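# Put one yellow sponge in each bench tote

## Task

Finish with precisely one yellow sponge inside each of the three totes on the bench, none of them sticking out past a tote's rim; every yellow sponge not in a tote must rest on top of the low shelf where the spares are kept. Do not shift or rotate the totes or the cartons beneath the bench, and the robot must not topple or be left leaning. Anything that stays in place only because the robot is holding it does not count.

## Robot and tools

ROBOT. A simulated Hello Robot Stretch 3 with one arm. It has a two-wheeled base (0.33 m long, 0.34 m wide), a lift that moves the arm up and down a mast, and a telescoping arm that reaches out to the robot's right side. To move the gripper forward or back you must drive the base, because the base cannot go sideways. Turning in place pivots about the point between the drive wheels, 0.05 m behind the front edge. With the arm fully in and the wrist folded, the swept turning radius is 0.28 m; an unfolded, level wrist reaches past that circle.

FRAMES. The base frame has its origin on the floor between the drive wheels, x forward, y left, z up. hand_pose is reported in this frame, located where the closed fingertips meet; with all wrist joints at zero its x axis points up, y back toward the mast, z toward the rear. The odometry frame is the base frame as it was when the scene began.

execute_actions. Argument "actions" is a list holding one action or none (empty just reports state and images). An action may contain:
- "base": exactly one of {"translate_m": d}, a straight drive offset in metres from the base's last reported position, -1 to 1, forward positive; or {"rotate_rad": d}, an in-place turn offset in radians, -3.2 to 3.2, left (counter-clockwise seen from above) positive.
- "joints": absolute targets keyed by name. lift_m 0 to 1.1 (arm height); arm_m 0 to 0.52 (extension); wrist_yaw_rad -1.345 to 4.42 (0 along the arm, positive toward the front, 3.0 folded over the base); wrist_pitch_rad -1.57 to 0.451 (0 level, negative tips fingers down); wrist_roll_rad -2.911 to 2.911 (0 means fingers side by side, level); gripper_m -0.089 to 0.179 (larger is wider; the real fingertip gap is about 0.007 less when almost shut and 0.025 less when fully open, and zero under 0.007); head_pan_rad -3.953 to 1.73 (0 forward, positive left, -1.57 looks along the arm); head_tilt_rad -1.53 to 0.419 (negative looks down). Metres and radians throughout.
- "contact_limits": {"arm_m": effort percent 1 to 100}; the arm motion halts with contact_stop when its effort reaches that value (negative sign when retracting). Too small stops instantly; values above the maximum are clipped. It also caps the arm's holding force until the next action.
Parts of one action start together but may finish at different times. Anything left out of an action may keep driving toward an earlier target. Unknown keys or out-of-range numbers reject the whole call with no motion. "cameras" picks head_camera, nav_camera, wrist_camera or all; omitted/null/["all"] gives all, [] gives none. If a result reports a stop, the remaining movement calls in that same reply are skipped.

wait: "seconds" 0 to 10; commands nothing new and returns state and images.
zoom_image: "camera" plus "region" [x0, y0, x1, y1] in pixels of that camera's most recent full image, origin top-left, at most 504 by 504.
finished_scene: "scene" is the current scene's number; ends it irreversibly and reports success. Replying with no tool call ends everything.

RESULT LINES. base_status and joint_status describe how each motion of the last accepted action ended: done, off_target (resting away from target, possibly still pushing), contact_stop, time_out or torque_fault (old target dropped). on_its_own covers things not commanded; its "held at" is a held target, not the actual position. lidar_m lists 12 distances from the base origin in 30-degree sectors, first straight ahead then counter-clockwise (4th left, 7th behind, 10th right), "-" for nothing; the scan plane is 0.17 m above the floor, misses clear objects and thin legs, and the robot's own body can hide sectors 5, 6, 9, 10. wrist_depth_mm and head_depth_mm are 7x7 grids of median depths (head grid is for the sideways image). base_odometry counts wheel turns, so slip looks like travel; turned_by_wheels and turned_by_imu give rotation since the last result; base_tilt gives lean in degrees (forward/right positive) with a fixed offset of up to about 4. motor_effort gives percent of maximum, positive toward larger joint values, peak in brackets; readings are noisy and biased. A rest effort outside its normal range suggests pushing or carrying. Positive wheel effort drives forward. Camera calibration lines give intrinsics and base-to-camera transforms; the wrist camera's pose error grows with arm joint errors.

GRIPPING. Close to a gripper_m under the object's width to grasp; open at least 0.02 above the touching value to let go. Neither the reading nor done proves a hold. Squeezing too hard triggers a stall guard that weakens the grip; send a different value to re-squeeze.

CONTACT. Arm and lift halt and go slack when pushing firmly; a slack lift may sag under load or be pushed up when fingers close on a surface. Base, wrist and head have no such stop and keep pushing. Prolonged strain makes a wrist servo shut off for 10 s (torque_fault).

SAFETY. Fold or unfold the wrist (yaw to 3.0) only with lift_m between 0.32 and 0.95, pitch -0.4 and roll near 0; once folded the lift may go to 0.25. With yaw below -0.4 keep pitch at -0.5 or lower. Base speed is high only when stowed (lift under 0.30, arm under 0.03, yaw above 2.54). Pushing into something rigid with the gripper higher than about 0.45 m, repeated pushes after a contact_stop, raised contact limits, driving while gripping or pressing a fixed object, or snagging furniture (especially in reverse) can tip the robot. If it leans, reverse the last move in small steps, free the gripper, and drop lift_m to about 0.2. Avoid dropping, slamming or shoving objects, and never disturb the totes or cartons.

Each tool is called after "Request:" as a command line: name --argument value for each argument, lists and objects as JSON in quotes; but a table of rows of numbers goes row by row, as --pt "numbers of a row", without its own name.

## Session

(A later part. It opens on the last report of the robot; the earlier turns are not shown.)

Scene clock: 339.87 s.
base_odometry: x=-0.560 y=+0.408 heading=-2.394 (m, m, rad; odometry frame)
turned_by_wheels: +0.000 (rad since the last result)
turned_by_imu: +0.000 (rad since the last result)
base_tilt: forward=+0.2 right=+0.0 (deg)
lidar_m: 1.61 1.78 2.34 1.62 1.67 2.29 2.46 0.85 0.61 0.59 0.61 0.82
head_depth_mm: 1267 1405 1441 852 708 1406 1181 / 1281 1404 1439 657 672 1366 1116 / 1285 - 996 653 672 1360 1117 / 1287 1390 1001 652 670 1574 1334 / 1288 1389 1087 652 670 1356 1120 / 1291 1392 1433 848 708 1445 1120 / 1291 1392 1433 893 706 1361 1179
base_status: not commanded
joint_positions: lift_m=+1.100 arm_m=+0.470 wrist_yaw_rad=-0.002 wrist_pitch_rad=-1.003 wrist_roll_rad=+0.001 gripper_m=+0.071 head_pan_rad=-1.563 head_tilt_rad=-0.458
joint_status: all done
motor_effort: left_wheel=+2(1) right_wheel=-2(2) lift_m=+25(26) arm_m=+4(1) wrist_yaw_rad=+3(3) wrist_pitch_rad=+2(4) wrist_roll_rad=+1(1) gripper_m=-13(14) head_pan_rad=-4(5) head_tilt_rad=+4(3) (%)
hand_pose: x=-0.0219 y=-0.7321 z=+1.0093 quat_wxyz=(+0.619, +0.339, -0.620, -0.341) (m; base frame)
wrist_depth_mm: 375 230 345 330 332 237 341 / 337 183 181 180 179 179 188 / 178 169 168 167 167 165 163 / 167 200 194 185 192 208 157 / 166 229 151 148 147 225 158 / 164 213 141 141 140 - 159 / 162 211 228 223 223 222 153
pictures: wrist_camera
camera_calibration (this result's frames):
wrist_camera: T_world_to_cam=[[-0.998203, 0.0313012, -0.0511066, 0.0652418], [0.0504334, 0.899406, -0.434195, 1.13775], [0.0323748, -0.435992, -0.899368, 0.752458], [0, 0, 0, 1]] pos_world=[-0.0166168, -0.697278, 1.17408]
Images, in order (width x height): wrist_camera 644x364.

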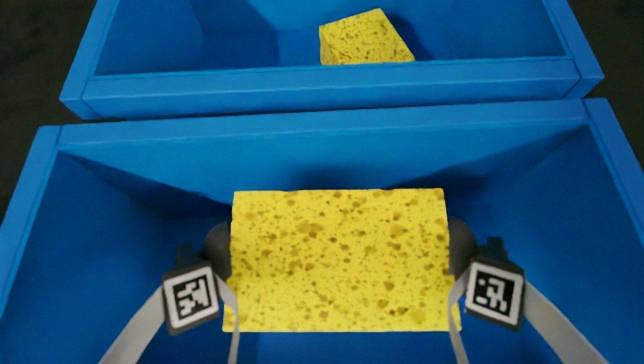

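Request:
execute_actions --actions '[{"joints":{"lift_m":1.048,"wrist_pitch_rad":-1.1}}]' --cameras '["wrist_camera"]'

Request:
execute_actions --actions '[{"joints":{"gripper_m":0.135}}]' --cameras '[]'

Request:
execute_actions --actions '[{"joints":{"lift_m":1.1}}]' --cameras '["wrist_camera","head_camera"]'

Scene clock: 343.57 s.
base_odometry: x=-0.560 y=+0.408 heading=-2.394 (m, m, rad; odometry frame)
turned_by_wheels: +0.000 (rad since the last result)
turned_by_imu: +0.000 (rad since the last result)
base_tilt: forward=+0.4 right=+0.1 (deg)
lidar_m: 1.61 1.78 2.34 1.63 1.67 2.29 2.45 0.85 0.61 0.59 0.61 0.82
head_depth_mm: 1294 1356 1322 858 710 1408 1186 / 1298 1361 1279 654 674 1368 1116 / 1288 1340 - 646 672 1362 1117 / 1290 1386 999 648 670 1573 1347 / 1290 1390 1082 650 670 1361 1115 / 1294 1398 1429 846 709 1451 1118 / 1292 1388 1435 895 706 1364 1171
base_status: not commanded
joint_positions: lift_m=+1.048 arm_m=+0.470 wrist_yaw_rad=-0.002 wrist_pitch_rad=-1.102 wrist_roll_rad=+0.001 gripper_m=+0.071 head_pan_rad=-1.563 head_tilt_rad=-0.458
joint_status: all done
motor_effort: left_wheel=+1(1) right_wheel=-2(2) lift_m=+15(20) arm_m=+4(4) wrist_yaw_rad=+2(2) wrist_pitch_rad=+1(2) wrist_roll_rad=+1(1) gripper_m=-12(13) head_pan_rad=-4(4) head_tilt_rad=+3(3) (%)
hand_pose: x=-0.0218 y=-0.7090 z=+0.9476 quat_wxyz=(+0.602, +0.369, -0.603, -0.371) (m; base frame)
wrist_depth_mm: 117 118 120 122 124 125 127 / 143 146 149 151 154 157 147 / 166 190 194 199 204 204 155 / 167 208 208 207 204 202 157 / 166 199 151 148 147 193 158 / 164 190 142 140 140 - 160 / 162 179 177 174 172 173 153
pictures: wrist_camera
camera_calibration (this result's frames):
wrist_camera: T_world_to_cam=[[-0.998189, 0.036268, -0.0479997, 0.0619865], [0.0505946, 0.937754, -0.343594, 1.03152], [0.0325505, -0.3454, -0.937891, 0.807753], [0, 0, 0, 1]] pos_world=[-0.0166078, -0.690561, 1.11498]
Images, in order (width x height): wrist_camera 644x364.

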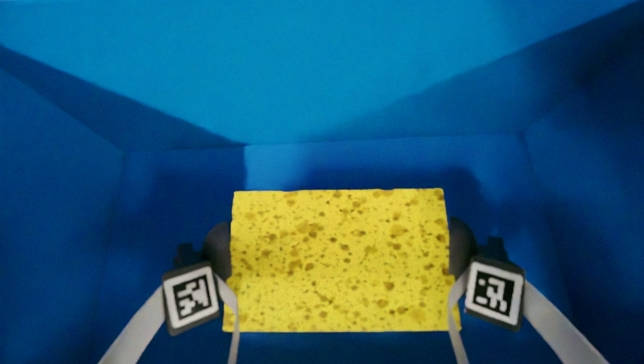

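Scene clock: 344.70 s.
base_odometry: x=-0.560 y=+0.408 heading=-2.394 (m, m, rad; odometry frame)
turned_by_wheels: +0.000 (rad since the last result)
turned_by_imu: +0.000 (rad since the last result)
base_tilt: forward=+0.5 right=+0.0 (deg)
lidar_m: 1.61 1.78 2.34 1.62 1.67 2.29 2.45 0.85 0.61 0.59 0.61 0.82
head_depth_mm: 1291 1353 1325 854 709 1412 1183 / 1294 1368 1280 656 673 1366 1119 / 1296 1344 - 645 672 1359 1117 / 1290 1396 1086 644 669 1570 1345 / 1293 1385 1081 653 669 1362 1115 / 1288 1394 1434 853 708 1453 1125 / 1295 1386 1430 897 708 1358 1176
base_status: not commanded
joint_positions: lift_m=+1.048 arm_m=+0.470 wrist_yaw_rad=-0.002 wrist_pitch_rad=-1.102 wrist_roll_rad=+0.001 gripper_m=+0.135 head_pan_rad=-1.563 head_tilt_rad=-0.458
joint_status: all done
motor_effort: left_wheel=+2(2) right_wheel=-2(2) lift_m=+14(14) arm_m=+5(4) wrist_yaw_rad=+2(2) wrist_pitch_rad=+1(1) wrist_roll_rad=+1(1) gripper_m=+0(84) head_pan_rad=-5(4) head_tilt_rad=+3(4) (%)
hand_pose: x=-0.0218 y=-0.7090 z=+0.9476 quat_wxyz=(+0.602, +0.369, -0.603, -0.371) (m; base frame)
wrist_depth_mm: 117 118 120 121 124 125 127 / 143 145 149 151 154 157 147 / 166 189 194 200 204 206 155 / 168 207 209 207 205 202 157 / 165 200 156 151 151 194 158 / 164 189 146 144 142 - 155 / 159 179 177 175 173 173 153
pictures: none
No camera images: the call's "cameras" was empty. Leave "cameras" out to get every camera's image.

Scene clock: 346.00 s.
base_odometry: x=-0.560 y=+0.408 heading=-2.394 (m, m, rad; odometry frame)
turned_by_wheels: +0.000 (rad since the last result)
turned_by_imu: +0.000 (rad since the last result)
base_tilt: forward=+0.4 right=+0.0 (deg)
lidar_m: 1.61 1.78 2.34 1.62 1.67 2.29 2.45 0.85 0.61 0.59 0.61 0.81
head_depth_mm: 1265 1405 1447 854 708 1405 1179 / 1269 1403 1435 655 673 1365 1116 / 1281 - 994 654 668 1365 1118 / 1291 1396 997 653 670 1558 1351 / 1295 1390 1084 651 669 1360 1116 / 1290 1385 1440 850 707 1450 1113 / 1290 1384 1427 895 707 1363 1177
base_status: not commanded
joint_positions: lift_m=+1.100 arm_m=+0.470 wrist_yaw_rad=-0.002 wrist_pitch_rad=-1.102 wrist_roll_rad=+0.001 gripper_m=+0.135 head_pan_rad=-1.563 head_tilt_rad=-0.458
joint_status: all done
motor_effort: left_wheel=+2(1) right_wheel=-2(2) lift_m=+25(25) arm_m=+4(5) wrist_yaw_rad=+2(3) wrist_pitch_rad=+1(1) wrist_roll_rad=+1(1) gripper_m=+0(2) head_pan_rad=-5(5) head_tilt_rad=+3(3) (%)
hand_pose: x=-0.0218 y=-0.7090 z=+0.9989 quat_wxyz=(+0.602, +0.369, -0.603, -0.371) (m; base frame)
wrist_depth_mm: 173 170 169 168 167 164 165 / 160 160 158 158 157 157 154 / 165 190 194 199 205 205 155 / 167 232 257 256 255 237 156 / 166 227 248 202 240 224 158 / 164 198 231 192 193 - 155 / 159 223 225 221 220 218 153
pictures: head_camera (sideways: a quarter turn clockwise sets it upright), wrist_camera
camera_calibration (this result's frames):
head_camera: T_world_to_cam=[[-0.00853456, 0.435066, -0.900358, 1.19206], [0.99968, 0.0251692, 0.00268607, -0.00131123], [0.0238299, -0.900047, -0.435141, 0.520749], [0, 0, 0, 1]] pos_world=[-0.00092483, -0.0498952, 1.29989]
wrist_camera: T_world_to_cam=[[-0.998189, 0.0362684, -0.0479996, 0.0644485], [0.0505949, 0.937755, -0.343593, 1.04914], [0.0325503, -0.345399, -0.937891, 0.855859], [0, 0, 0, 1]] pos_world=[-0.0166078, -0.690562, 1.16627]
Images, in order (width x height): head_camera 896x504, wrist_camera 644x364.

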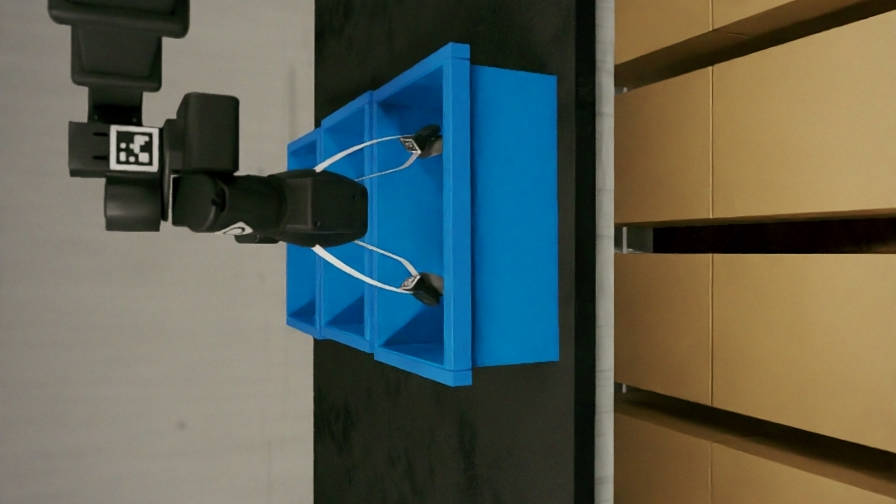

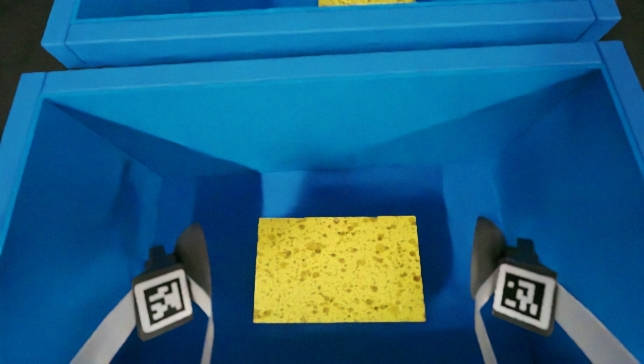

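Request:
finished_scene --scene 1

The scene is finished: the task was done.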